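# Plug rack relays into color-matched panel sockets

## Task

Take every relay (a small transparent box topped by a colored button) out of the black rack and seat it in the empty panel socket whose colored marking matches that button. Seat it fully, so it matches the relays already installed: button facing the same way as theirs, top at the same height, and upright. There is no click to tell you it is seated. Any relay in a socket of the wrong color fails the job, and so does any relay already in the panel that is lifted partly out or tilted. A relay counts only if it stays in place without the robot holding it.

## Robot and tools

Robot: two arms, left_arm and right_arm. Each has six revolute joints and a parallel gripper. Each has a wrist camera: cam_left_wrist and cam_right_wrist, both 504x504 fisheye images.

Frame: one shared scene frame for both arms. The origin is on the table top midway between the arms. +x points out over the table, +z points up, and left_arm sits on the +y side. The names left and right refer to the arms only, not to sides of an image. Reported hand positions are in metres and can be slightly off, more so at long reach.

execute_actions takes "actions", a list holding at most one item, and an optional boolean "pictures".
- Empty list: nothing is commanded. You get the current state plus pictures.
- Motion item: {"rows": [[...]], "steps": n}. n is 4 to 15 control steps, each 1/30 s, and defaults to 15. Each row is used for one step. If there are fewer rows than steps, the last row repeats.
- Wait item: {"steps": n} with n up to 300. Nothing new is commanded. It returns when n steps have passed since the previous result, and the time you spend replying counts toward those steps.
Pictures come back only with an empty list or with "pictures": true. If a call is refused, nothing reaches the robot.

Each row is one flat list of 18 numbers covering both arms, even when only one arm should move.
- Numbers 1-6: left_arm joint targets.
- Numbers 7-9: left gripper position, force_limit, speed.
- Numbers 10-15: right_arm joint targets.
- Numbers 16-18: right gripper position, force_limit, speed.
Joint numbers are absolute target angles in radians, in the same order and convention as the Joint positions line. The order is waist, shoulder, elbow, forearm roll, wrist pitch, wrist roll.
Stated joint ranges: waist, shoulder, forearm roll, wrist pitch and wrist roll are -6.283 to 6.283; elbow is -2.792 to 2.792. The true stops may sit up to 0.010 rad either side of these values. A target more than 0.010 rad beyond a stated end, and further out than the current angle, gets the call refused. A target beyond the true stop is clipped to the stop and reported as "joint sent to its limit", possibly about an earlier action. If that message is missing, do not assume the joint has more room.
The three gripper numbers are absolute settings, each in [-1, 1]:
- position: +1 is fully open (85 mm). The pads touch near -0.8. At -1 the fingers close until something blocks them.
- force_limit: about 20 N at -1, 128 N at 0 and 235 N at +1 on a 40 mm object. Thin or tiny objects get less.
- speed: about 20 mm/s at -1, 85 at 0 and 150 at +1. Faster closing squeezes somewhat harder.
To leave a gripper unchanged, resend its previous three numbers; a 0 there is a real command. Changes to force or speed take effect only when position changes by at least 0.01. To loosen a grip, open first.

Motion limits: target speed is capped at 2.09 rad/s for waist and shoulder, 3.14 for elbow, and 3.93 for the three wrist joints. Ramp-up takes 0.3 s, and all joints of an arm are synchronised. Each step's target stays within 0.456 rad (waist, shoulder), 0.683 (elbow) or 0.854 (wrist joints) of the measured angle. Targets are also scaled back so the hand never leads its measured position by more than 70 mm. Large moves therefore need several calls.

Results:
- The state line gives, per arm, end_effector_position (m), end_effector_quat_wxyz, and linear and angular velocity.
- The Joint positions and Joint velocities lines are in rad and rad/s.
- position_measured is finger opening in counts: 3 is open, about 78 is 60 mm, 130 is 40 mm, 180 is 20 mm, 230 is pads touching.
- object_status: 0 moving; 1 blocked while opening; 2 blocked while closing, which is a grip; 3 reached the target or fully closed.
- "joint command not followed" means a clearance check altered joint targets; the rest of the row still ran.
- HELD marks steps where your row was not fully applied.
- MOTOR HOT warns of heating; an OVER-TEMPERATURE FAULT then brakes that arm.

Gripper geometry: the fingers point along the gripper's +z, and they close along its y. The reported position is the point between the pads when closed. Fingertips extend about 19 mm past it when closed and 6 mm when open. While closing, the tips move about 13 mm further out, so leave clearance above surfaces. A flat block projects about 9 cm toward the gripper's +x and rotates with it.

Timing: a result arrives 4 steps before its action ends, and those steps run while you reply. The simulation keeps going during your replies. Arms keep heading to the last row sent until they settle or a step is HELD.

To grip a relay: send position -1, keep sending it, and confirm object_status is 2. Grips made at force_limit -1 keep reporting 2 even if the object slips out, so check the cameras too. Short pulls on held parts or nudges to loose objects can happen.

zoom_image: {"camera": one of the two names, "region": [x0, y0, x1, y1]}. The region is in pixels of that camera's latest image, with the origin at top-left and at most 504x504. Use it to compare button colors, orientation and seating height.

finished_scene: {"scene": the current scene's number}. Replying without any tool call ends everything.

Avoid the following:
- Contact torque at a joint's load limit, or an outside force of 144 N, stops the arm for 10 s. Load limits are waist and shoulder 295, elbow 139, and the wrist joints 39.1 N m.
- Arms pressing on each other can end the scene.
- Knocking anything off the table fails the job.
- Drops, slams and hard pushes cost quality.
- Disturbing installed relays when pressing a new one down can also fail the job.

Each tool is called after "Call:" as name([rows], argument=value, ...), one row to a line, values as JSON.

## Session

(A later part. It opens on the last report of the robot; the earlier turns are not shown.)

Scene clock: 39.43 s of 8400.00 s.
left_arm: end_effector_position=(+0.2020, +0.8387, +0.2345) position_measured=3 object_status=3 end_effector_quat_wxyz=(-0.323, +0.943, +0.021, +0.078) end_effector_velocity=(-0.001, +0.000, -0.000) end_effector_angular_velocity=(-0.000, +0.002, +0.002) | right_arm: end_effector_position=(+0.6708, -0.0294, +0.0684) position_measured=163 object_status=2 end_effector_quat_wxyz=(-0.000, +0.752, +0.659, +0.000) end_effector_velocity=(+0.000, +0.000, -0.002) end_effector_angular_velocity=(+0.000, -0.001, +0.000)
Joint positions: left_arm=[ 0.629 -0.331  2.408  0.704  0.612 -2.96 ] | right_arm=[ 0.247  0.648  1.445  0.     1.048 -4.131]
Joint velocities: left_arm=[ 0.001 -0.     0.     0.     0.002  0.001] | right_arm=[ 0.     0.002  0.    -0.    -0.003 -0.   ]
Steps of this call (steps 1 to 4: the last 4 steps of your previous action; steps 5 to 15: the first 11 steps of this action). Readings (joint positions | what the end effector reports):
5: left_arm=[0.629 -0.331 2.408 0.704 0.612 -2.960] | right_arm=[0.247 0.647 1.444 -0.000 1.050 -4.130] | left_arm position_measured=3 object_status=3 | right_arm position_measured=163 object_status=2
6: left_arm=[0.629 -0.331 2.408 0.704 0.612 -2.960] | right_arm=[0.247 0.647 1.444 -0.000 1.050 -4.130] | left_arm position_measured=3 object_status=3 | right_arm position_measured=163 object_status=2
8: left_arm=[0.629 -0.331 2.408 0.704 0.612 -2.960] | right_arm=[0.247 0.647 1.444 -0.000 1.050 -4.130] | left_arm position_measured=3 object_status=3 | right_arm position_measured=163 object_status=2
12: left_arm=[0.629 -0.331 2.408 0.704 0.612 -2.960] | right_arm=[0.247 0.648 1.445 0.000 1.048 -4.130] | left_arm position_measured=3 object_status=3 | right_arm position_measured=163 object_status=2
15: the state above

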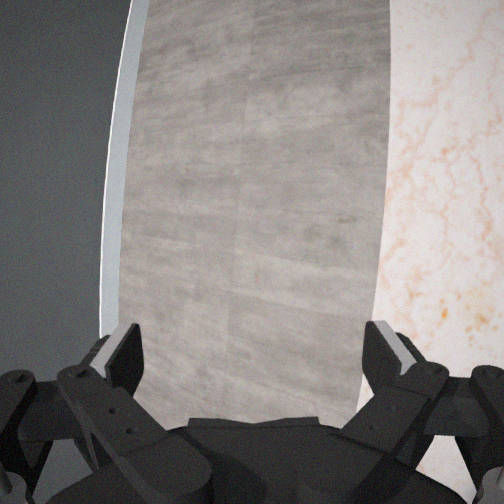

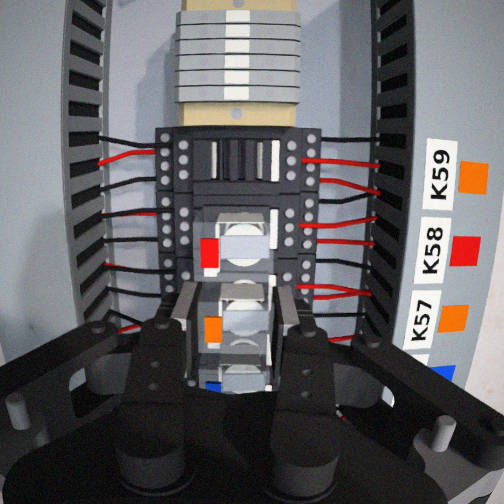

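Call:
execute_actions([
  {"rows":[[0.629,-0.331,2.408,0.704,0.612,-2.96,1,0,0,0.2471,0.6491,1.4453,0,1.0472,-4.1305,0.05,-0.4,0.3],[0.629,-0.331,2.408,0.704,0.612,-2.96,1,0,0,0.2471,0.6491,1.4453,0,1.0472,-4.1305,0.05,-0.4,0.3],[0.629,-0.331,2.408,0.704,0.612,-2.96,1,0,0,0.2471,0.6491,1.4453,0,1.0472,-4.1305,0.05,-0.4,0.3],[0.629,-0.331,2.408,0.704,0.612,-2.96,1,0,0,0.2471,0.6491,1.4453,0,1.0472,-4.1305,0.05,-0.4,0.3],[0.629,-0.331,2.408,0.704,0.612,-2.96,1,0,0,0.2471,0.6491,1.4453,0,1.0472,-4.1305,0.05,-0.4,0.3],[0.629,-0.331,2.408,0.704,0.612,-2.96,1,0,0,0.2471,0.6491,1.4453,0,1.0472,-4.1305,0.05,-0.4,0.3],[0.629,-0.331,2.408,0.704,0.612,-2.96,1,0,0,0.2471,0.601,1.403,0,1.1376,-4.1305,0.05,-0.4,0.3]],"steps":15},
])

Call:
execute_actions([
  {"steps":6},
], pictures=true)

Call:
zoom_image(camera="cam_right_wrist", region=[170,140,330,400])

Scene clock: 40.00 s of 8400.00 s.
left_arm: end_effector_position=(+0.2020, +0.8387, +0.2345) position_measured=3 object_status=3 end_effector_quat_wxyz=(-0.323, +0.943, +0.021, +0.078) end_effector_velocity=(+0.000, -0.000, +0.000) end_effector_angular_velocity=(+0.000, -0.000, +0.000) | right_arm: end_effector_position=(+0.6714, -0.0292, +0.1243) position_measured=123 object_status=0 end_effector_quat_wxyz=(+0.000, +0.752, +0.659, +0.001) end_effector_velocity=(-0.005, -0.001, +0.369) end_effector_angular_velocity=(+0.033, -0.057, -0.002)
Joint positions: left_arm=[ 0.629 -0.331  2.408  0.704  0.612 -2.96 ] | right_arm=[ 0.247  0.606  1.406  0.001  1.127 -4.13 ]
Joint velocities: left_arm=[-0. -0. -0. -0.  0. -0.] | right_arm=[-0.    -0.294 -0.232  0.005  0.46   0.   ]
Steps of this call (steps 1 to 4: the last 4 steps of your previous action; steps 5 to 6: the robot went on to your last target; steps 7 to 17: the first 11 steps of this action). Readings (joint positions | what the end effector reports):
7: left_arm=[0.629 -0.331 2.408 0.704 0.612 -2.960] | right_arm=[0.247 0.649 1.445 0.000 1.047 -4.130] | left_arm position_measured=3 object_status=3 | right_arm position_measured=163 object_status=0
8: left_arm=[0.629 -0.331 2.408 0.704 0.612 -2.960] | right_arm=[0.247 0.649 1.446 -0.000 1.047 -4.130] | left_arm position_measured=3 object_status=3 | right_arm position_measured=162 object_status=0
10: left_arm=[0.629 -0.331 2.408 0.704 0.612 -2.960] | right_arm=[0.247 0.650 1.446 -0.000 1.047 -4.130] | left_arm position_measured=3 object_status=3 | right_arm position_measured=151 object_status=0
14: left_arm=[0.629 -0.331 2.408 0.704 0.612 -2.960] | right_arm=[0.247 0.647 1.443 -0.000 1.054 -4.130] | left_arm position_measured=3 object_status=3 | right_arm position_measured=126 object_status=0
17: the state above

Scene clock: 40.20 s of 8400.00 s.
left_arm: end_effector_position=(+0.2020, +0.8387, +0.2345) position_measured=3 object_status=3 end_effector_quat_wxyz=(-0.323, +0.943, +0.021, +0.078) end_effector_velocity=(-0.000, +0.000, +0.000) end_effector_angular_velocity=(+0.000, -0.000, +0.002) | right_arm: end_effector_position=(+0.6701, -0.0299, +0.1300) position_measured=123 object_status=0 end_effector_quat_wxyz=(-0.000, +0.752, +0.659, +0.000) end_effector_velocity=(+0.002, +0.000, +0.001) end_effector_angular_velocity=(+0.000, -0.002, -0.000)
Joint positions: left_arm=[ 0.629 -0.331  2.408  0.704  0.612 -2.96 ] | right_arm=[ 0.247  0.601  1.403  0.     1.137 -4.13 ]
Joint velocities: left_arm=[ 0.001 -0.    -0.     0.     0.    -0.   ] | right_arm=[-0.     0.002 -0.004 -0.001  0.001  0.   ]
Kept back: nothing.
Steps of this call (steps 1 to 4: the last 4 steps of your previous action; steps 5 to 6: the robot went on to your last target). Readings (joint positions | what the end effector reports):
1: left_arm=[0.629 -0.331 2.408 0.704 0.612 -2.960] | right_arm=[0.247 0.601 1.403 0.001 1.136 -4.131] | left_arm position_measured=3 object_status=3 | right_arm position_measured=123 object_status=0
2: left_arm=[0.629 -0.331 2.408 0.704 0.612 -2.960] | right_arm=[0.247 0.600 1.403 0.000 1.137 -4.130] | left_arm position_measured=3 object_status=3 | right_arm position_measured=123 object_status=0
4: left_arm=[0.629 -0.331 2.408 0.704 0.612 -2.960] | right_arm=[0.247 0.601 1.403 0.000 1.137 -4.130] | left_arm position_measured=3 object_status=3 | right_arm position_measured=123 object_status=0
6: the state above

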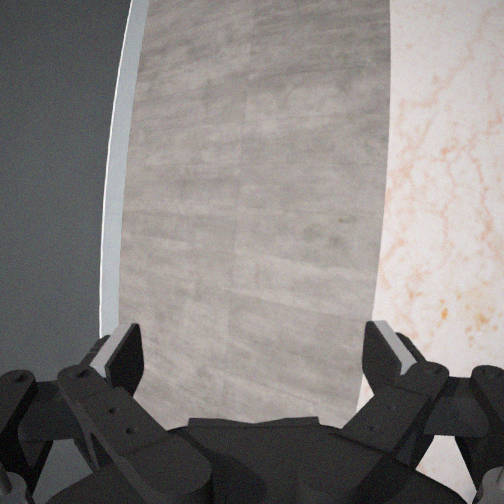

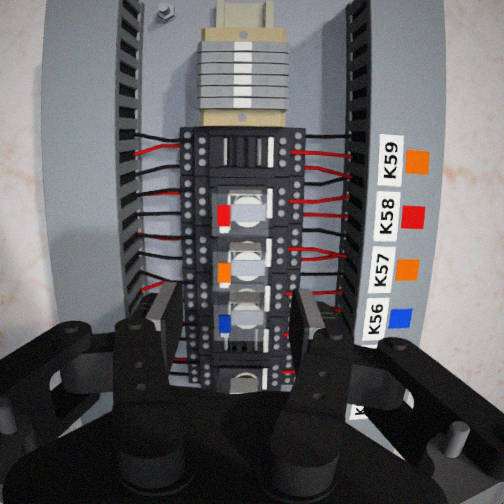

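Region (170, 140, 330, 400) of cam_right_wrist's 504x504 image, scaled by 1.938, with more detail than that image has; it fills the left 310 columns of this view, and the rest is white.

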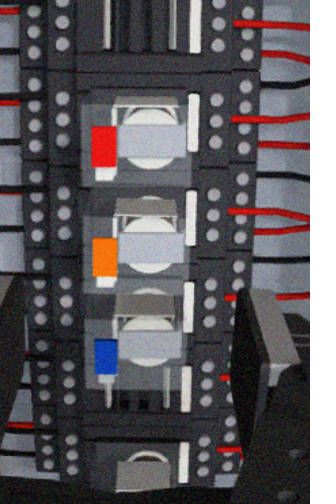

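Call:
execute_actions([
  {"rows":[[0.629,-0.331,2.408,0.704,0.612,-2.96,1,0,0,-0.0906,0.4843,1.5952,0,1.0621,-1.4574,0.1,-0.4,0]],"steps":15},
])

Call:
execute_actions([
  {"rows":[[0.629,-0.331,2.408,0.704,0.612,-2.96,1,0,0,-0.0906,0.4843,1.5952,0,1.0621,-1.4574,0.1,-0.4,0]],"steps":15},
])

Call:
execute_actions([
  {"rows":[[0.629,-0.331,2.408,0.704,0.612,-2.96,1,0,0,-0.0906,0.5174,1.6249,0,0.9993,-1.4574,0.1,-0.4,0]],"steps":15},
], pictures=true)

Scene clock: 41.17 s of 8400.00 s.
left_arm: end_effector_position=(+0.2020, +0.8387, +0.2345) position_measured=3 object_status=3 end_effector_quat_wxyz=(-0.323, +0.943, +0.021, +0.078) end_effector_velocity=(+0.000, -0.000, -0.000) end_effector_angular_velocity=(+0.000, +0.000, -0.001) | right_arm: end_effector_position=(+0.6888, -0.1638, +0.1302) position_measured=117 object_status=0 end_effector_quat_wxyz=(-0.000, +0.920, +0.392, -0.001) end_effector_velocity=(+0.022, -0.436, +0.002) end_effector_angular_velocity=(-0.001, -0.003, -2.597)
Joint positions: left_arm=[ 0.629 -0.331  2.408  0.704  0.612 -2.96 ] | right_arm=[ 0.09   0.547  1.492 -0.     1.103 -3.653]
Joint velocities: left_arm=[-0.001 -0.     0.     0.    -0.     0.001] | right_arm=[-0.516 -0.18   0.293  0.    -0.116  2.081]
Steps of this call (steps 1 to 18: the robot went on to your last target; steps 19 to 29: the first 11 steps of this action). Readings (joint positions | what the end effector reports):
19: left_arm=[0.629 -0.331 2.408 0.704 0.612 -2.960] | right_arm=[0.247 0.601 1.403 -0.000 1.138 -4.130] | left_arm position_measured=3 object_status=3 | right_arm position_measured=123 object_status=0
20: left_arm=[0.629 -0.331 2.408 0.704 0.612 -2.960] | right_arm=[0.245 0.600 1.404 -0.000 1.138 -4.123] | left_arm position_measured=3 object_status=3 | right_arm position_measured=122 object_status=0
22: left_arm=[0.629 -0.331 2.408 0.704 0.612 -2.960] | right_arm=[0.223 0.593 1.417 -0.000 1.133 -4.067] | left_arm position_measured=3 object_status=3 | right_arm position_measured=118 object_status=0
26: left_arm=[0.629 -0.331 2.408 0.704 0.612 -2.960] | right_arm=[0.144 0.566 1.461 -0.000 1.115 -3.849] | left_arm position_measured=3 object_status=3 | right_arm position_measured=117 object_status=0
29: the state above

Scene clock: 41.67 s of 8400.00 s.
left_arm: end_effector_position=(+0.2020, +0.8387, +0.2345) position_measured=3 object_status=3 end_effector_quat_wxyz=(-0.323, +0.943, +0.021, +0.078) end_effector_velocity=(-0.000, +0.000, -0.000) end_effector_angular_velocity=(-0.000, +0.001, -0.001) | right_arm: end_effector_position=(+0.6824, -0.3033, +0.1299) position_measured=117 object_status=3 end_effector_quat_wxyz=(+0.000, +0.874, -0.486, -0.000) end_effector_velocity=(-0.010, -0.070, -0.001) end_effector_angular_velocity=(-0.000, -0.000, -3.710)
Joint positions: left_arm=[ 0.629 -0.331  2.408  0.704  0.612 -2.96 ] | right_arm=[-0.079  0.488  1.588 -0.     1.065 -2.003]
Joint velocities: left_arm=[0.    0.    0.    0.    0.001 0.001] | right_arm=[-0.088 -0.03   0.05   0.    -0.02   3.622]
Steps of this call (steps 1 to 4: the last 4 steps of your previous action; steps 5 to 15: the first 11 steps of this action). Readings (joint positions | what the end effector reports):
5: left_arm=[0.629 -0.331 2.408 0.704 0.612 -2.960] | right_arm=[0.010 0.519 1.538 -0.000 1.085 -3.236] | left_arm position_measured=3 object_status=3 | right_arm position_measured=117 object_status=3
6: left_arm=[0.629 -0.331 2.408 0.704 0.612 -2.960] | right_arm=[-0.005 0.514 1.546 -0.000 1.082 -3.133] | left_arm position_measured=3 object_status=3 | right_arm position_measured=117 object_status=3
8: left_arm=[0.629 -0.331 2.408 0.704 0.612 -2.960] | right_arm=[-0.031 0.505 1.561 -0.000 1.076 -2.899] | left_arm position_measured=3 object_status=3 | right_arm position_measured=117 object_status=3
12: left_arm=[0.629 -0.331 2.408 0.704 0.612 -2.960] | right_arm=[-0.067 0.493 1.582 -0.000 1.068 -2.385] | left_arm position_measured=3 object_status=3 | right_arm position_measured=117 object_status=3
15: the state above

Scene clock: 42.17 s of 8400.00 s.
left_arm: end_effector_position=(+0.2020, +0.8387, +0.2345) position_measured=3 object_status=3 end_effector_quat_wxyz=(-0.323, +0.943, +0.021, +0.078) end_effector_velocity=(-0.000, -0.000, -0.000) end_effector_angular_velocity=(-0.001, -0.000, +0.001) | right_arm: end_effector_position=(+0.6810, -0.3128, +0.0897) position_measured=117 object_status=3 end_effector_quat_wxyz=(-0.000, -0.707, +0.707, +0.000) end_effector_velocity=(+0.000, -0.000, +0.002) end_effector_angular_velocity=(+0.001, -0.003, -0.002)
Joint positions: left_arm=[ 0.629 -0.331  2.408  0.704  0.612 -2.96 ] | right_arm=[-0.091  0.518  1.625 -0.     0.999 -1.458]
Joint velocities: left_arm=[ 0.    -0.     0.001 -0.     0.    -0.002] | right_arm=[-0.001 -0.002  0.     0.001 -0.     0.001]
Steps of this call (steps 1 to 4: the last 4 steps of your previous action; steps 5 to 15: the first 11 steps of this action). Readings (joint positions | what the end effector reports):
5: left_arm=[0.629 -0.331 2.408 0.704 0.612 -2.960] | right_arm=[-0.089 0.485 1.594 -0.000 1.062 -1.557] | left_arm position_measured=3 object_status=3 | right_arm position_measured=117 object_status=3
6: left_arm=[0.629 -0.331 2.408 0.704 0.612 -2.960] | right_arm=[-0.090 0.486 1.596 -0.000 1.060 -1.511] | left_arm position_measured=3 object_status=3 | right_arm position_measured=117 object_status=3
8: left_arm=[0.629 -0.331 2.408 0.704 0.612 -2.960] | right_arm=[-0.091 0.505 1.614 0.000 1.022 -1.463] | left_arm position_measured=3 object_status=3 | right_arm position_measured=117 object_status=3
12: left_arm=[0.629 -0.331 2.408 0.704 0.612 -2.960] | right_arm=[-0.091 0.518 1.625 -0.000 0.999 -1.458] | left_arm position_measured=3 object_status=3 | right_arm position_measured=117 object_status=3
15: the state above

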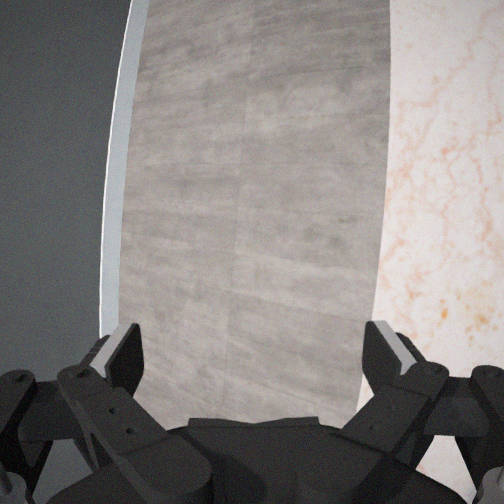

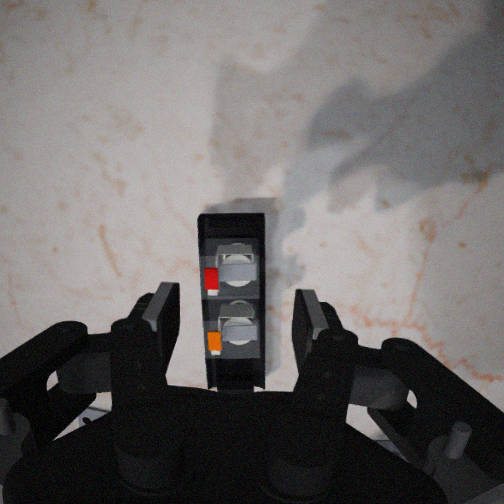

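Call:
execute_actions([
  {"rows":[[0.629,-0.331,2.408,0.704,0.612,-2.96,1,0,0,-0.0978,0.5174,1.6249,0,0.9993,-1.4646,0.1,-0.4,-0.3],[0.629,-0.331,2.408,0.704,0.612,-2.96,1,0,0,-0.0978,0.5174,1.6249,0,0.9993,-1.4646,0.1,-0.4,-0.3],[0.629,-0.331,2.408,0.704,0.612,-2.96,1,0,0,-0.0978,0.5174,1.6249,0,0.9993,-1.4646,0.1,-0.4,-0.3],[0.629,-0.331,2.408,0.704,0.612,-2.96,1,0,0,-0.0978,0.537,1.639,0,0.9656,-1.4646,0.1,-0.4,-0.3],[0.629,-0.331,2.408,0.704,0.612,-2.96,1,0,0,-0.0978,0.537,1.639,0,0.9656,-1.4646,0.1,-0.4,-0.3],[0.629,-0.331,2.408,0.704,0.612,-2.96,1,0,0,-0.0978,0.558,1.652,0,0.9316,-1.4646,0.1,-0.4,-0.3]],"steps":15},
], pictures=true)

Scene clock: 43.13 s of 8400.00 s.
left_arm: end_effector_position=(+0.2020, +0.8387, +0.2345) position_measured=3 object_status=3 end_effector_quat_wxyz=(-0.323, +0.943, +0.021, +0.078) end_effector_velocity=(+0.000, -0.000, -0.000) end_effector_angular_velocity=(-0.000, -0.000, -0.000) | right_arm: end_effector_position=(+0.6819, -0.3183, +0.0456) position_measured=117 object_status=3 end_effector_quat_wxyz=(-0.000, -0.707, +0.707, +0.000) end_effector_velocity=(-0.000, +0.000, -0.000) end_effector_angular_velocity=(-0.000, +0.000, +0.001)
Joint positions: left_arm=[ 0.629 -0.331  2.408  0.704  0.612 -2.96 ] | right_arm=[-0.098  0.558  1.652 -0.     0.932 -1.465]
Joint velocities: left_arm=[-0.001 -0.     0.     0.    -0.    -0.001] | right_arm=[ 0.  0.  0. -0. -0. -0.]
Steps of this call (steps 1 to 4: the last 4 steps of your previous action; steps 5 to 15: the robot went on to your last target; steps 16 to 18: nothing new was sent; steps 19 to 29: the first 11 steps of this action). Readings (joint positions | what the end effector reports):
19: left_arm=[0.629 -0.331 2.408 0.704 0.612 -2.960] | right_arm=[-0.091 0.517 1.625 0.000 0.999 -1.457] | left_arm position_measured=3 object_status=3 | right_arm position_measured=117 object_status=3
20: left_arm=[0.629 -0.331 2.408 0.704 0.612 -2.960] | right_arm=[-0.094 0.517 1.625 0.000 0.999 -1.460] | left_arm position_measured=3 object_status=3 | right_arm position_measured=117 object_status=3
22: left_arm=[0.629 -0.331 2.408 0.704 0.612 -2.960] | right_arm=[-0.098 0.517 1.625 0.000 0.999 -1.464] | left_arm position_measured=3 object_status=3 | right_arm position_measured=117 object_status=3
26: left_arm=[0.629 -0.331 2.408 0.704 0.612 -2.960] | right_arm=[-0.098 0.552 1.649 0.000 0.940 -1.464] | left_arm position_measured=3 object_status=3 | right_arm position_measured=117 object_status=3
29: the state above

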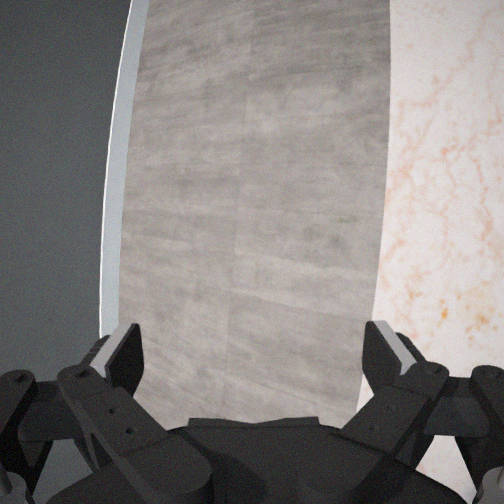

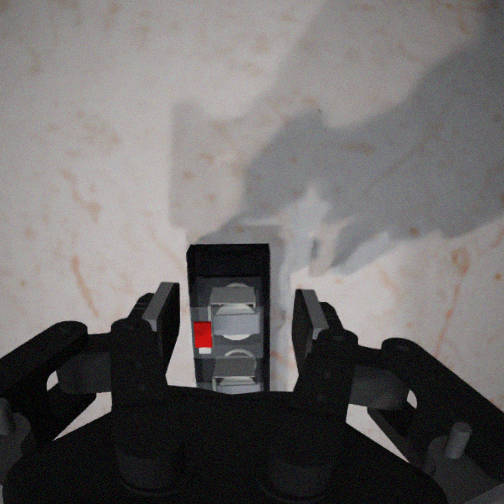

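Call:
execute_actions([
  {"rows":[[0.629,-0.331,2.408,0.704,0.612,-2.96,1,0,0,-0.0984,0.5619,1.6453,0,0.9344,-1.4652,0.1,-0.4,-0.3],[0.629,-0.331,2.408,0.704,0.612,-2.96,1,0,0,-0.0984,0.5619,1.6453,0,0.9344,-1.4652,0.1,-0.4,-0.3],[0.629,-0.331,2.408,0.704,0.612,-2.96,1,0,0,-0.0984,0.5619,1.6453,0,0.9344,-1.4652,0.1,-0.4,-0.3],[0.629,-0.331,2.408,0.704,0.612,-2.96,1,0,0,-0.0984,0.5619,1.6453,0,0.9344,-1.4652,-1,-0.4,-0.1]],"steps":15},
])

Call:
execute_actions([
  {"steps":12},
], pictures=true)

Scene clock: 43.77 s of 8400.00 s.
left_arm: end_effector_position=(+0.2020, +0.8387, +0.2345) position_measured=3 object_status=3 end_effector_quat_wxyz=(-0.323, +0.943, +0.021, +0.078) end_effector_velocity=(-0.000, +0.000, +0.000) end_effector_angular_velocity=(+0.001, +0.001, -0.001) | right_arm: end_effector_position=(+0.6850, -0.3184, +0.0459) position_measured=152 object_status=0 end_effector_quat_wxyz=(+0.000, -0.707, +0.707, -0.000) end_effector_velocity=(+0.000, -0.000, -0.001) end_effector_angular_velocity=(-0.000, +0.001, -0.000)
Joint positions: left_arm=[ 0.629 -0.331  2.408  0.704  0.612 -2.96 ] | right_arm=[-0.098  0.562  1.645  0.     0.934 -1.465]
Joint velocities: left_arm=[ 0.001 -0.     0.     0.    -0.     0.002] | right_arm=[-0.     0.001 -0.    -0.     0.    -0.   ]
Steps of this call (steps 1 to 4: the last 4 steps of your previous action; steps 5 to 8: the robot went on to your last target; steps 9 to 19: the first 11 steps of this action). Readings (joint positions | what the end effector reports):
9: left_arm=[0.629 -0.331 2.408 0.704 0.612 -2.960] | right_arm=[-0.098 0.558 1.652 -0.000 0.932 -1.465] | left_arm position_measured=3 object_status=3 | right_arm position_measured=117 object_status=3
10: left_arm=[0.629 -0.331 2.408 0.704 0.612 -2.960] | right_arm=[-0.098 0.560 1.649 -0.000 0.932 -1.465] | left_arm position_measured=3 object_status=3 | right_arm position_measured=117 object_status=3
12: left_arm=[0.629 -0.331 2.408 0.704 0.612 -2.960] | right_arm=[-0.098 0.561 1.645 0.000 0.934 -1.465] | left_arm position_measured=3 object_status=3 | right_arm position_measured=117 object_status=0
16: left_arm=[0.629 -0.331 2.408 0.704 0.612 -2.960] | right_arm=[-0.098 0.562 1.645 0.000 0.934 -1.465] | left_arm position_measured=3 object_status=3 | right_arm position_measured=132 object_status=0
19: the state above

Scene clock: 44.17 s of 8400.00 s.
left_arm: end_effector_position=(+0.2020, +0.8387, +0.2345) position_measured=3 object_status=3 end_effector_quat_wxyz=(-0.323, +0.943, +0.021, +0.078) end_effector_velocity=(-0.000, -0.000, -0.001) end_effector_angular_velocity=(-0.001, +0.001, +0.000) | right_arm: end_effector_position=(+0.6850, -0.3184, +0.0459) position_measured=164 object_status=2 end_effector_quat_wxyz=(+0.000, -0.707, +0.707, -0.000) end_effector_velocity=(-0.000, -0.000, -0.001) end_effector_angular_velocity=(-0.001, +0.002, +0.001)
Joint positions: left_arm=[ 0.629 -0.331  2.408  0.704  0.612 -2.96 ] | right_arm=[-0.098  0.562  1.645  0.     0.934 -1.465]
Joint velocities: left_arm=[-0.001  0.     0.001  0.     0.001 -0.001] | right_arm=[ 0.     0.002  0.    -0.001 -0.     0.   ]
Kept back: nothing.
Steps of this call (steps 1 to 4: the last 4 steps of your previous action; steps 5 to 12: the robot went on to your last target). Readings (joint positions | what the end effector reports):
1: left_arm=[0.629 -0.331 2.408 0.704 0.612 -2.960] | right_arm=[-0.098 0.562 1.645 0.000 0.934 -1.465] | left_arm position_measured=3 object_status=3 | right_arm position_measured=159 object_status=0
2: left_arm=[0.629 -0.331 2.408 0.704 0.612 -2.960] | right_arm=[-0.098 0.562 1.645 0.000 0.934 -1.465] | left_arm position_measured=3 object_status=3 | right_arm position_measured=164 object_status=0
4: left_arm=[0.629 -0.331 2.408 0.704 0.612 -2.960] | right_arm=[-0.098 0.562 1.645 0.000 0.934 -1.465] | left_arm position_measured=3 object_status=3 | right_arm position_measured=164 object_status=0
8: left_arm=[0.629 -0.331 2.408 0.704 0.612 -2.960] | right_arm=[-0.098 0.562 1.645 0.000 0.934 -1.465] | left_arm position_measured=3 object_status=3 | right_arm position_measured=164 object_status=2
12: the state above

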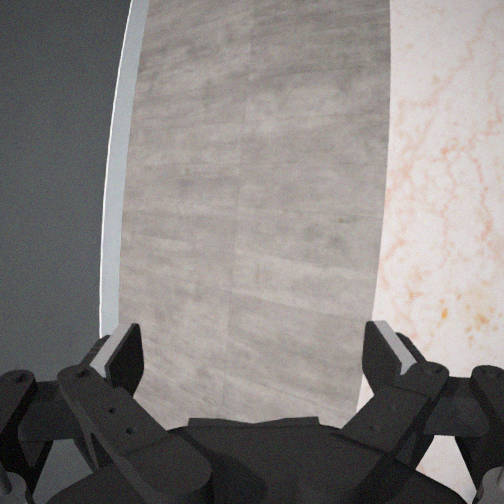

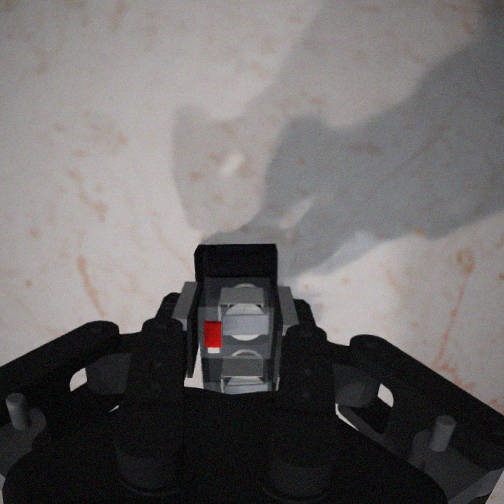

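Call:
execute_actions([
  {"rows":[[0.629,-0.331,2.408,0.704,0.612,-2.96,1,0,0,-0.0984,0.5536,1.639,0,0.949,-1.4652,-1,-0.4,-0.1],[0.629,-0.331,2.408,0.704,0.612,-2.96,1,0,0,-0.0984,0.5536,1.639,0,0.949,-1.4652,-1,-0.4,-0.1],[0.629,-0.331,2.408,0.704,0.612,-2.96,1,0,0,-0.0984,0.521,1.618,0,1.0026,-1.4652,-1,-0.4,-0.1],[0.629,-0.331,2.408,0.704,0.612,-2.96,1,0,0,-0.0984,0.521,1.618,0,1.0026,-1.4652,-1,-0.4,-0.1],[0.629,-0.331,2.408,0.704,0.612,-2.96,1,0,0,-0.0984,0.480,1.581,0,1.0806,-1.4652,-1,-0.4,-0.1],[0.629,-0.331,2.408,0.704,0.612,-2.96,1,0,0,-0.0984,0.480,1.581,0,1.0806,-1.4652,-1,-0.4,-0.1],[0.629,-0.331,2.408,0.704,0.612,-2.96,1,0,0,-0.0984,0.480,1.581,0,1.0806,-1.4652,-1,-0.4,-0.1],[0.629,-0.331,2.408,0.704,0.612,-2.96,1,0,0,-0.0984,0.480,1.581,0,1.0806,-1.4652,-1,-0.4,-0.1],[0.629,-0.331,2.408,0.704,0.612,-2.96,1,0,0,-0.0984,0.480,1.581,0,1.0806,-1.4652,-1,-0.4,-0.1],[0.629,-0.331,2.408,0.704,0.612,-2.96,1,0,0,0.188,0.5473,1.4735,0,1.1208,-4.1896,-1,-0.4,-0.1]],"steps":15},
])

Call:
execute_actions([
  {"steps":36},
], pictures=true)

Scene clock: 45.17 s of 8400.00 s.
left_arm: end_effector_position=(+0.2020, +0.8387, +0.2345) position_measured=3 object_status=3 end_effector_quat_wxyz=(-0.323, +0.943, +0.021, +0.078) end_effector_velocity=(+0.000, +0.000, +0.000) end_effector_angular_velocity=(+0.000, -0.001, +0.000) | right_arm: end_effector_position=(+0.6844, -0.3167, +0.1396) position_measured=164 object_status=2 end_effector_quat_wxyz=(-0.000, -0.710, +0.704, +0.000) end_effector_velocity=(+0.002, +0.100, -0.021) end_effector_angular_velocity=(-0.003, +0.031, +0.523)
Joint positions: left_arm=[ 0.629 -0.331  2.408  0.704  0.612 -2.96 ] | right_arm=[-0.096  0.481  1.581  0.     1.081 -1.473]
Joint velocities: left_arm=[ 0.001  0.    -0.    -0.    -0.002 -0.   ] | right_arm=[ 0.127  0.054 -0.043 -0.     0.02  -0.396]
Steps of this call (steps 1 to 15: the robot went on to your last target; steps 16 to 19: nothing new was sent; steps 20 to 30: the first 11 steps of this action). Readings (joint positions | what the end effector reports):
20: left_arm=[0.629 -0.331 2.408 0.704 0.612 -2.960] | right_arm=[-0.098 0.562 1.645 0.000 0.935 -1.465] | left_arm position_measured=3 object_status=3 | right_arm position_measured=164 object_status=2
21: left_arm=[0.629 -0.331 2.408 0.704 0.612 -2.960] | right_arm=[-0.098 0.559 1.644 0.000 0.941 -1.465] | left_arm position_measured=3 object_status=3 | right_arm position_measured=164 object_status=2
23: left_arm=[0.629 -0.331 2.408 0.704 0.612 -2.960] | right_arm=[-0.098 0.550 1.636 0.000 0.957 -1.465] | left_arm position_measured=3 object_status=3 | right_arm position_measured=164 object_status=2
27: left_arm=[0.629 -0.331 2.408 0.704 0.612 -2.960] | right_arm=[-0.098 0.488 1.587 0.000 1.065 -1.465] | left_arm position_measured=3 object_status=3 | right_arm position_measured=164 object_status=2
30: the state above

Scene clock: 46.37 s of 8400.00 s.
left_arm: end_effector_position=(+0.2020, +0.8387, +0.2345) position_measured=3 object_status=3 end_effector_quat_wxyz=(-0.323, +0.943, +0.021, +0.078) end_effector_velocity=(+0.001, -0.000, +0.000) end_effector_angular_velocity=(+0.000, -0.001, -0.001) | right_arm: end_effector_position=(+0.6632, -0.0875, +0.1396) position_measured=164 object_status=2 end_effector_quat_wxyz=(+0.000, +0.752, +0.659, -0.000) end_effector_velocity=(+0.000, -0.000, -0.000) end_effector_angular_velocity=(+0.000, +0.000, +0.001)
Joint positions: left_arm=[ 0.629 -0.331  2.408  0.704  0.612 -2.96 ] | right_arm=[ 0.188  0.547  1.474 -0.     1.121 -4.189]
Joint velocities: left_arm=[-0.001  0.    -0.    -0.    -0.001 -0.001] | right_arm=[-0.001  0.     0.     0.001  0.    -0.002]
Kept back: nothing.
Steps of this call (steps 1 to 4: the last 4 steps of your previous action; steps 5 to 36: the robot went on to your last target). Readings (joint positions | what the end effector reports):
1: left_arm=[0.629 -0.331 2.408 0.704 0.612 -2.960] | right_arm=[-0.089 0.483 1.578 0.000 1.082 -1.493] | left_arm position_measured=3 object_status=3 | right_arm position_measured=164 object_status=2
2: left_arm=[0.629 -0.331 2.408 0.704 0.612 -2.960] | right_arm=[-0.078 0.487 1.573 0.000 1.083 -1.528] | left_arm position_measured=3 object_status=3 | right_arm position_measured=164 object_status=2
4: left_arm=[0.629 -0.331 2.408 0.704 0.612 -2.960] | right_arm=[-0.041 0.496 1.560 0.000 1.088 -1.641] | left_arm position_measured=3 object_status=3 | right_arm position_measured=164 object_status=2
8: left_arm=[0.629 -0.331 2.408 0.704 0.612 -2.960] | right_arm=[0.033 0.512 1.532 0.000 1.099 -1.924] | left_arm position_measured=3 object_status=3 | right_arm position_measured=164 object_status=2
36: the state above

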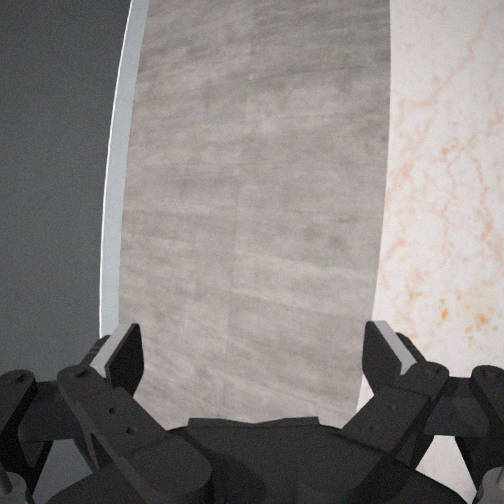

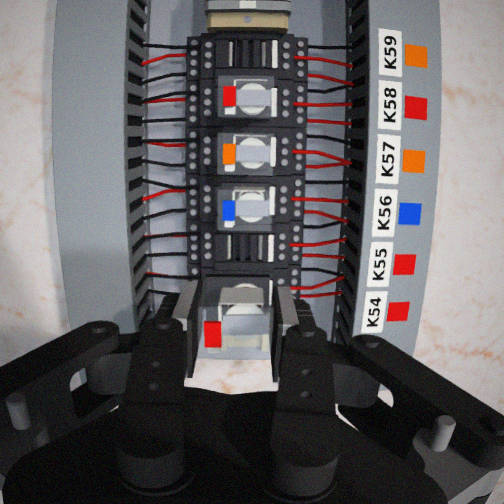

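Call:
execute_actions([
  {"rows":[[0.629,-0.331,2.408,0.704,0.612,-2.96,1,0,0,0.1906,0.556,1.477,0,1.1086,-4.187,-1,-0.4,-0.1],[0.629,-0.331,2.408,0.704,0.612,-2.96,1,0,0,0.1906,0.556,1.477,0,1.1086,-4.187,-1,-0.4,-0.1],[0.629,-0.331,2.408,0.704,0.612,-2.96,1,0,0,0.1906,0.5704,1.4911,0,1.0801,-4.187,-1,-0.4,-0.1]],"steps":12},
], pictures=true)

Call:
zoom_image(camera="cam_right_wrist", region=[150,150,350,400])

Scene clock: 47.00 s of 8400.00 s.
left_arm: end_effector_position=(+0.2020, +0.8387, +0.2345) position_measured=3 object_status=3 end_effector_quat_wxyz=(-0.323, +0.943, +0.021, +0.078) end_effector_velocity=(-0.000, -0.000, +0.000) end_effector_angular_velocity=(+0.000, +0.000, -0.000) | right_arm: end_effector_position=(+0.6640, -0.0849, +0.1113) position_measured=164 object_status=2 end_effector_quat_wxyz=(-0.000, +0.752, +0.659, -0.000) end_effector_velocity=(-0.000, +0.000, -0.000) end_effector_angular_velocity=(-0.000, +0.000, -0.001)
Joint positions: left_arm=[ 0.629 -0.331  2.408  0.704  0.612 -2.96 ] | right_arm=[ 0.191  0.571  1.491 -0.     1.08  -4.187]
Joint velocities: left_arm=[-0. -0. -0. -0.  0.  0.] | right_arm=[ 0.     0.     0.    -0.     0.     0.001]
Steps of this call (steps 1 to 11: the robot went on to your last target; steps 12 to 19: the first 8 steps of this action). Readings (joint positions | what the end effector reports):
12: left_arm=[0.629 -0.331 2.408 0.704 0.612 -2.960] | right_arm=[0.188 0.547 1.473 -0.000 1.121 -4.190] | left_arm position_measured=3 object_status=3 | right_arm position_measured=164 object_status=2
13: left_arm=[0.629 -0.331 2.408 0.704 0.612 -2.960] | right_arm=[0.189 0.550 1.474 -0.000 1.117 -4.189] | left_arm position_measured=3 object_status=3 | right_arm position_measured=164 object_status=2
15: left_arm=[0.629 -0.331 2.408 0.704 0.612 -2.960] | right_arm=[0.191 0.561 1.481 -0.000 1.100 -4.188] | left_arm position_measured=3 object_status=3 | right_arm position_measured=164 object_status=2
19: the state above

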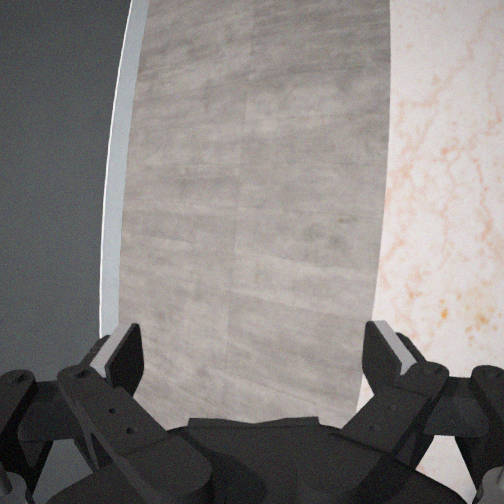

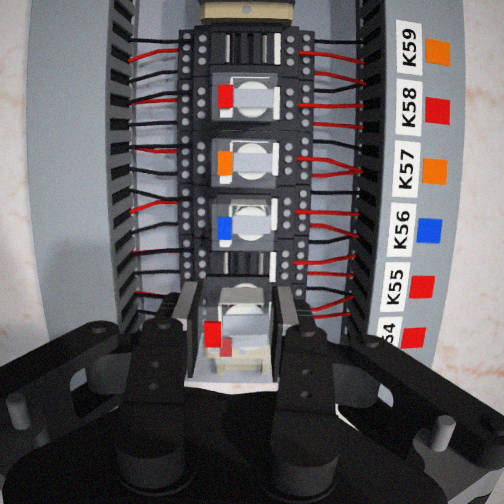

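Region (150, 150, 350, 400) of cam_right_wrist's 504x504 image, scaled by 2.016, with more detail than that image has; it fills the left 403 columns of this view, and the rest is white.

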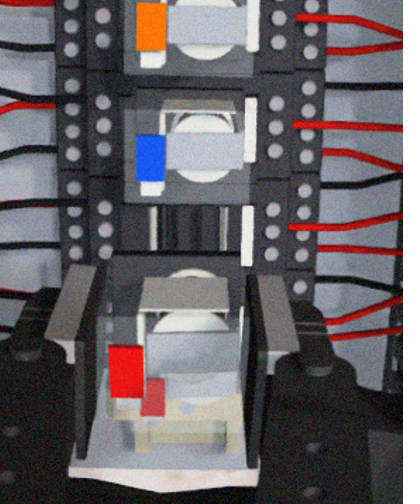

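Call:
execute_actions([
  {"rows":[[0.629,-0.331,2.408,0.704,0.612,-2.96,1,0,0,0.1906,0.5794,1.5002,0,1.062,-4.187,-1,-0.4,-0.1],[0.629,-0.331,2.408,0.704,0.612,-2.96,1,0,0,0.1906,0.5794,1.5002,0,1.062,-4.187,-1,-0.4,-0.1],[0.629,-0.331,2.408,0.704,0.612,-2.96,1,0,0,0.1906,0.5835,1.5035,0,1.0546,-4.187,-1,-0.4,-0.1],[0.629,-0.331,2.408,0.704,0.612,-2.96,1,0,0,0.1906,0.5835,1.5035,0,1.0546,-4.187,-1,-0.4,-0.1],[0.629,-0.331,2.408,0.704,0.612,-2.96,1,0,0,0.1906,0.5877,1.5069,0,1.047,-4.187,-1,-0.4,-0.1],[0.629,-0.331,2.408,0.704,0.612,-2.96,1,0,0,0.1906,0.5877,1.5069,0,1.047,-4.187,-1,-0.4,-0.1],[0.629,-0.331,2.408,0.704,0.612,-2.96,1,0,0,0.1906,0.5918,1.5102,0,1.0396,-4.187,-1,-0.4,-0.1]],"steps":14},
], pictures=true)

Scene clock: 47.67 s of 8400.00 s.
left_arm: end_effector_position=(+0.2020, +0.8387, +0.2345) position_measured=3 object_status=3 end_effector_quat_wxyz=(-0.323, +0.943, +0.021, +0.078) end_effector_velocity=(-0.001, -0.001, -0.001) end_effector_angular_velocity=(-0.001, +0.002, +0.001) | right_arm: end_effector_position=(+0.6638, -0.0849, +0.0845) position_measured=164 object_status=2 end_effector_quat_wxyz=(-0.000, +0.752, +0.659, -0.000) end_effector_velocity=(+0.003, +0.001, +0.001) end_effector_angular_velocity=(+0.003, -0.007, -0.000)
Joint positions: left_arm=[ 0.629 -0.331  2.408  0.704  0.612 -2.96 ] | right_arm=[ 0.191  0.592  1.51  -0.     1.04  -4.187]
Joint velocities: left_arm=[-0.001  0.     0.001 -0.     0.002 -0.001] | right_arm=[-0.    -0.    -0.001 -0.    -0.007  0.   ]
Steps of this call (steps 1 to 4: the last 4 steps of your previous action; steps 5 to 10: the robot went on to your last target; steps 11 to 20: the first 10 steps of this action). Readings (joint positions | what the end effector reports):
11: left_arm=[0.629 -0.331 2.408 0.704 0.612 -2.960] | right_arm=[0.191 0.571 1.491 0.000 1.080 -4.187] | left_arm position_measured=3 object_status=3 | right_arm position_measured=164 object_status=2
12: left_arm=[0.629 -0.331 2.408 0.704 0.612 -2.960] | right_arm=[0.191 0.573 1.494 0.000 1.073 -4.187] | left_arm position_measured=3 object_status=3 | right_arm position_measured=164 object_status=2
14: left_arm=[0.629 -0.331 2.408 0.704 0.612 -2.960] | right_arm=[0.191 0.582 1.503 0.000 1.058 -4.187] | left_arm position_measured=3 object_status=3 | right_arm position_measured=164 object_status=2
18: left_arm=[0.629 -0.331 2.408 0.704 0.612 -2.960] | right_arm=[0.191 0.590 1.509 0.000 1.043 -4.187] | left_arm position_measured=3 object_status=3 | right_arm position_measured=164 object_status=2
20: the state above

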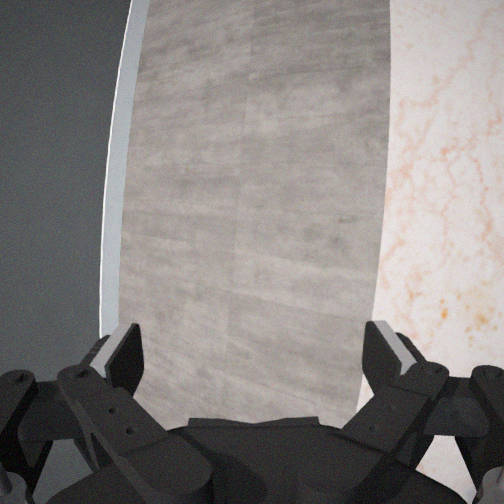

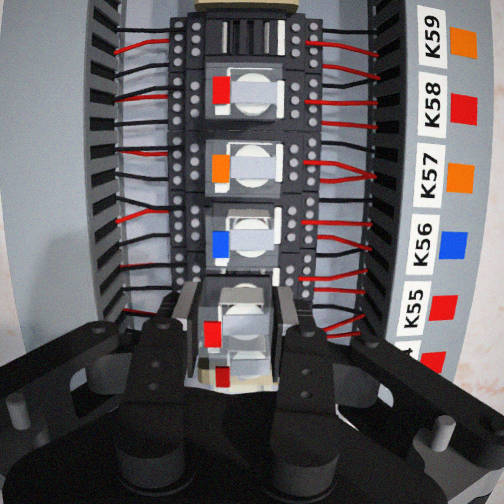

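Call:
execute_actions([
  {"rows":[[0.629,-0.331,2.408,0.704,0.612,-2.96,1,0,0,0.1906,0.5935,1.5115,0,1.0366,-4.187,-1,-0.4,-0.1],[0.629,-0.331,2.408,0.704,0.612,-2.96,1,0,0,0.1906,0.5951,1.5129,0,1.0336,-4.187,-1,-0.4,-0.1],[0.629,-0.331,2.408,0.704,0.612,-2.96,1,0,0,0.1906,0.5968,1.5142,0,1.0306,-4.187,-1,-0.4,-0.1],[0.629,-0.331,2.408,0.704,0.612,-2.96,1,0,0,0.1906,0.5984,1.5155,0,1.0277,-4.187,-1,-0.4,-0.1],[0.629,-0.331,2.408,0.704,0.612,-2.96,1,0,0,0.1906,0.600,1.5169,0,1.0247,-4.187,-1,-0.4,-0.1],[0.629,-0.331,2.408,0.704,0.612,-2.96,1,0,0,0.1906,0.6017,1.5182,0,1.0217,-4.187,-1,-0.4,-0.1],[0.629,-0.331,2.408,0.704,0.612,-2.96,1,0,0,0.1906,0.6025,1.5188,0,1.0203,-4.187,-1,-0.4,-0.1],[0.629,-0.331,2.408,0.704,0.612,-2.96,1,0,0,0.1906,0.6033,1.5195,0,1.0188,-4.187,-1,-0.4,-0.1],[0.629,-0.331,2.408,0.704,0.612,-2.96,1,0,0,0.1906,0.6042,1.5202,0,1.0172,-4.187,-1,-0.4,-0.1]],"steps":15},
], pictures=true)

Scene clock: 48.33 s of 8400.00 s.
left_arm: end_effector_position=(+0.2020, +0.8387, +0.2345) position_measured=3 object_status=3 end_effector_quat_wxyz=(-0.323, +0.943, +0.021, +0.078) end_effector_velocity=(-0.000, +0.000, +0.000) end_effector_angular_velocity=(+0.000, -0.000, +0.001) | right_arm: end_effector_position=(+0.6642, -0.0847, +0.0710) position_measured=164 object_status=2 end_effector_quat_wxyz=(+0.000, +0.752, +0.659, +0.001) end_effector_velocity=(-0.001, -0.000, -0.005) end_effector_angular_velocity=(-0.000, +0.001, +0.000)
Joint positions: left_arm=[ 0.629 -0.331  2.408  0.704  0.612 -2.96 ] | right_arm=[ 0.191  0.603  1.52   0.     1.018 -4.187]
Joint velocities: left_arm=[ 0.    -0.    -0.    -0.     0.001 -0.001] | right_arm=[ 0.     0.003  0.006  0.    -0.008  0.   ]
Steps of this call (steps 1 to 4: the last 4 steps of your previous action; steps 5 to 9: the robot went on to your last target; steps 10 to 20: the first 11 steps of this action). Readings (joint positions | what the end effector reports):
10: left_arm=[0.629 -0.331 2.408 0.704 0.612 -2.960] | right_arm=[0.191 0.592 1.510 -0.000 1.039 -4.187] | left_arm position_measured=3 object_status=3 | right_arm position_measured=164 object_status=2
11: left_arm=[0.629 -0.331 2.408 0.704 0.612 -2.960] | right_arm=[0.191 0.593 1.511 -0.000 1.037 -4.187] | left_arm position_measured=3 object_status=3 | right_arm position_measured=164 object_status=2
13: left_arm=[0.629 -0.331 2.408 0.704 0.612 -2.960] | right_arm=[0.191 0.596 1.514 -0.000 1.032 -4.187] | left_arm position_measured=3 object_status=3 | right_arm position_measured=164 object_status=2
17: left_arm=[0.629 -0.331 2.408 0.704 0.612 -2.960] | right_arm=[0.191 0.602 1.518 -0.000 1.021 -4.187] | left_arm position_measured=3 object_status=3 | right_arm position_measured=164 object_status=2
20: the state above

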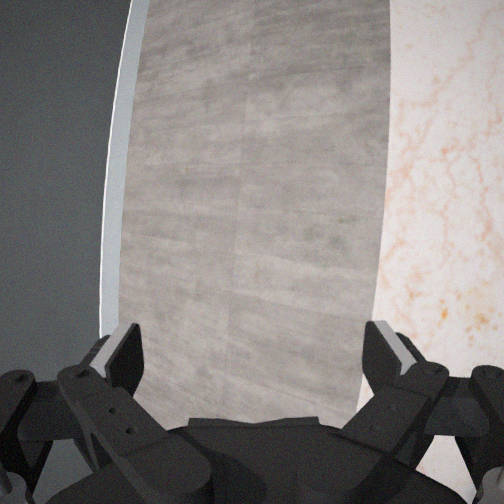

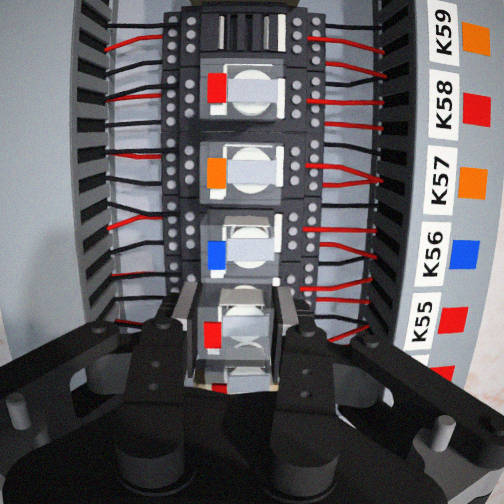

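Call:
execute_actions([
  {"rows":[[0.629,-0.331,2.408,0.704,0.612,-2.96,1,0,0,0.1906,0.605,1.5209,0,1.0157,-4.187,-1,-0.4,-0.1],[0.629,-0.331,2.408,0.704,0.612,-2.96,1,0,0,0.1906,0.605,1.5209,0,1.0157,-4.187,-1,-0.4,-0.1],[0.629,-0.331,2.408,0.704,0.612,-2.96,1,0,0,0.1906,0.6058,1.5215,0,1.0143,-4.187,-1,-0.4,-0.1],[0.629,-0.331,2.408,0.704,0.612,-2.96,1,0,0,0.1906,0.6058,1.5215,0,1.0143,-4.187,-1,-0.4,-0.1],[0.629,-0.331,2.408,0.704,0.612,-2.96,1,0,0,0.1906,0.6067,1.5222,0,1.0127,-4.187,-1,-0.4,-0.1]],"steps":14},
], pictures=true)

Scene clock: 58.50 s of 8400.00 s.
left_arm: end_effector_position=(+0.2020, +0.8387, +0.2345) position_measured=3 object_status=3 end_effector_quat_wxyz=(-0.323, +0.943, +0.021, +0.078) end_effector_velocity=(-0.000, +0.000, -0.000) end_effector_angular_velocity=(-0.000, +0.000, +0.001) | right_arm: end_effector_position=(+0.6647, -0.0845, +0.0720) position_measured=164 object_status=2 end_effector_quat_wxyz=(+0.000, +0.752, +0.659, +0.001) end_effector_velocity=(-0.000, -0.000, -0.000) end_effector_angular_velocity=(-0.000, +0.000, -0.000)
Joint positions: left_arm=[ 0.629 -0.331  2.408  0.704  0.612 -2.96 ] | right_arm=[ 0.191  0.602  1.519  0.     1.018 -4.187]
Joint velocities: left_arm=[ 0.     0.    -0.    -0.     0.001 -0.   ] | right_arm=[-0.  0.  0. -0.  0.  0.]
FORCE FAULT: contact force on the right arm reached its limit, and that arm stopped for 10 seconds. The contact can be on any part of that arm, not only on its tool. That arm's remaining commands of this call were not run. That arm holds still and accepts commands again. Move the arm away from the contact; if what it grips holds it there, let go first. Pushing or pulling that hard again can fault the arm again.
Kept back: nothing.
The stop of the right arm began at step 5 of this call (marked STOPPED below). From that step on that arm followed nothing that you had sent. 14 of its steps, steps kept back included, did not run and will not run. The other arm was sent all steps of this action in this call, none kept back. Nothing is kept back now, and the robot has no last target.
Steps of this call (steps 1 to 4: the last 4 steps of your previous action; steps 5 to 6: the robot went on to your last target; steps 7 to 16: the first 10 steps of this action; steps 17 to 20: the last 4 steps of this action, not kept back; steps 21 to 305: the stop continued). Readings (joint positions | what the end effector reports):
1: left_arm=[0.629 -0.331 2.408 0.704 0.612 -2.960] | right_arm=[0.191 0.603 1.520 0.000 1.017 -4.187] | left_arm position_measured=3 object_status=3 | right_arm position_measured=164 object_status=2
2: left_arm=[0.629 -0.331 2.408 0.704 0.612 -2.960] | right_arm=[0.191 0.603 1.520 0.000 1.017 -4.187] | left_arm position_measured=3 object_status=3 | right_arm position_measured=164 object_status=2
4: left_arm=[0.629 -0.331 2.408 0.704 0.612 -2.960] | right_arm=[0.191 0.603 1.520 0.000 1.017 -4.187] | left_arm position_measured=3 object_status=3 | right_arm position_measured=164 object_status=2
5: left_arm=[0.629 -0.331 2.408 0.704 0.612 -2.960] | right_arm=[0.191 0.603 1.519 0.000 1.018 -4.187] | left_arm position_measured=3 object_status=3 | right_arm position_measured=164 object_status=2 STOPPED (the right arm)
8: left_arm=[0.629 -0.331 2.408 0.704 0.612 -2.960] | right_arm=[0.191 0.602 1.519 0.000 1.018 -4.187] | left_arm position_measured=3 object_status=3 | right_arm position_measured=164 object_status=2
305: the state above

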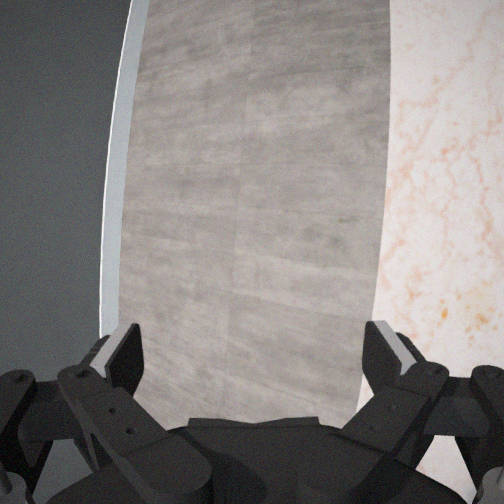

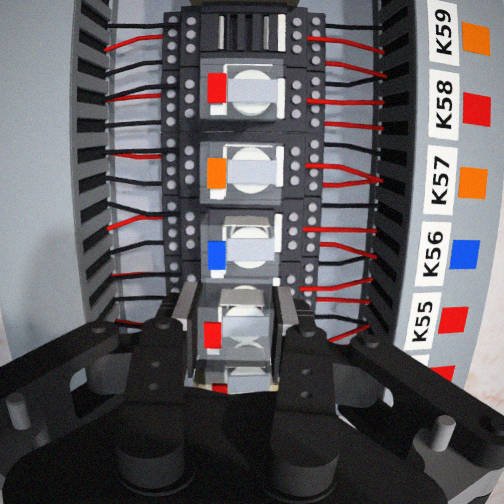

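Call:
zoom_image(camera="cam_right_wrist", region=[150,200,350,400])

Region (150, 200, 350, 400) of cam_right_wrist's 504x504 image, scaled by 2.520, with more detail than that image has.

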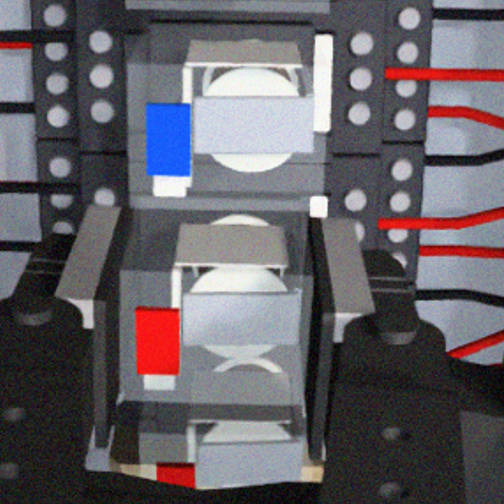

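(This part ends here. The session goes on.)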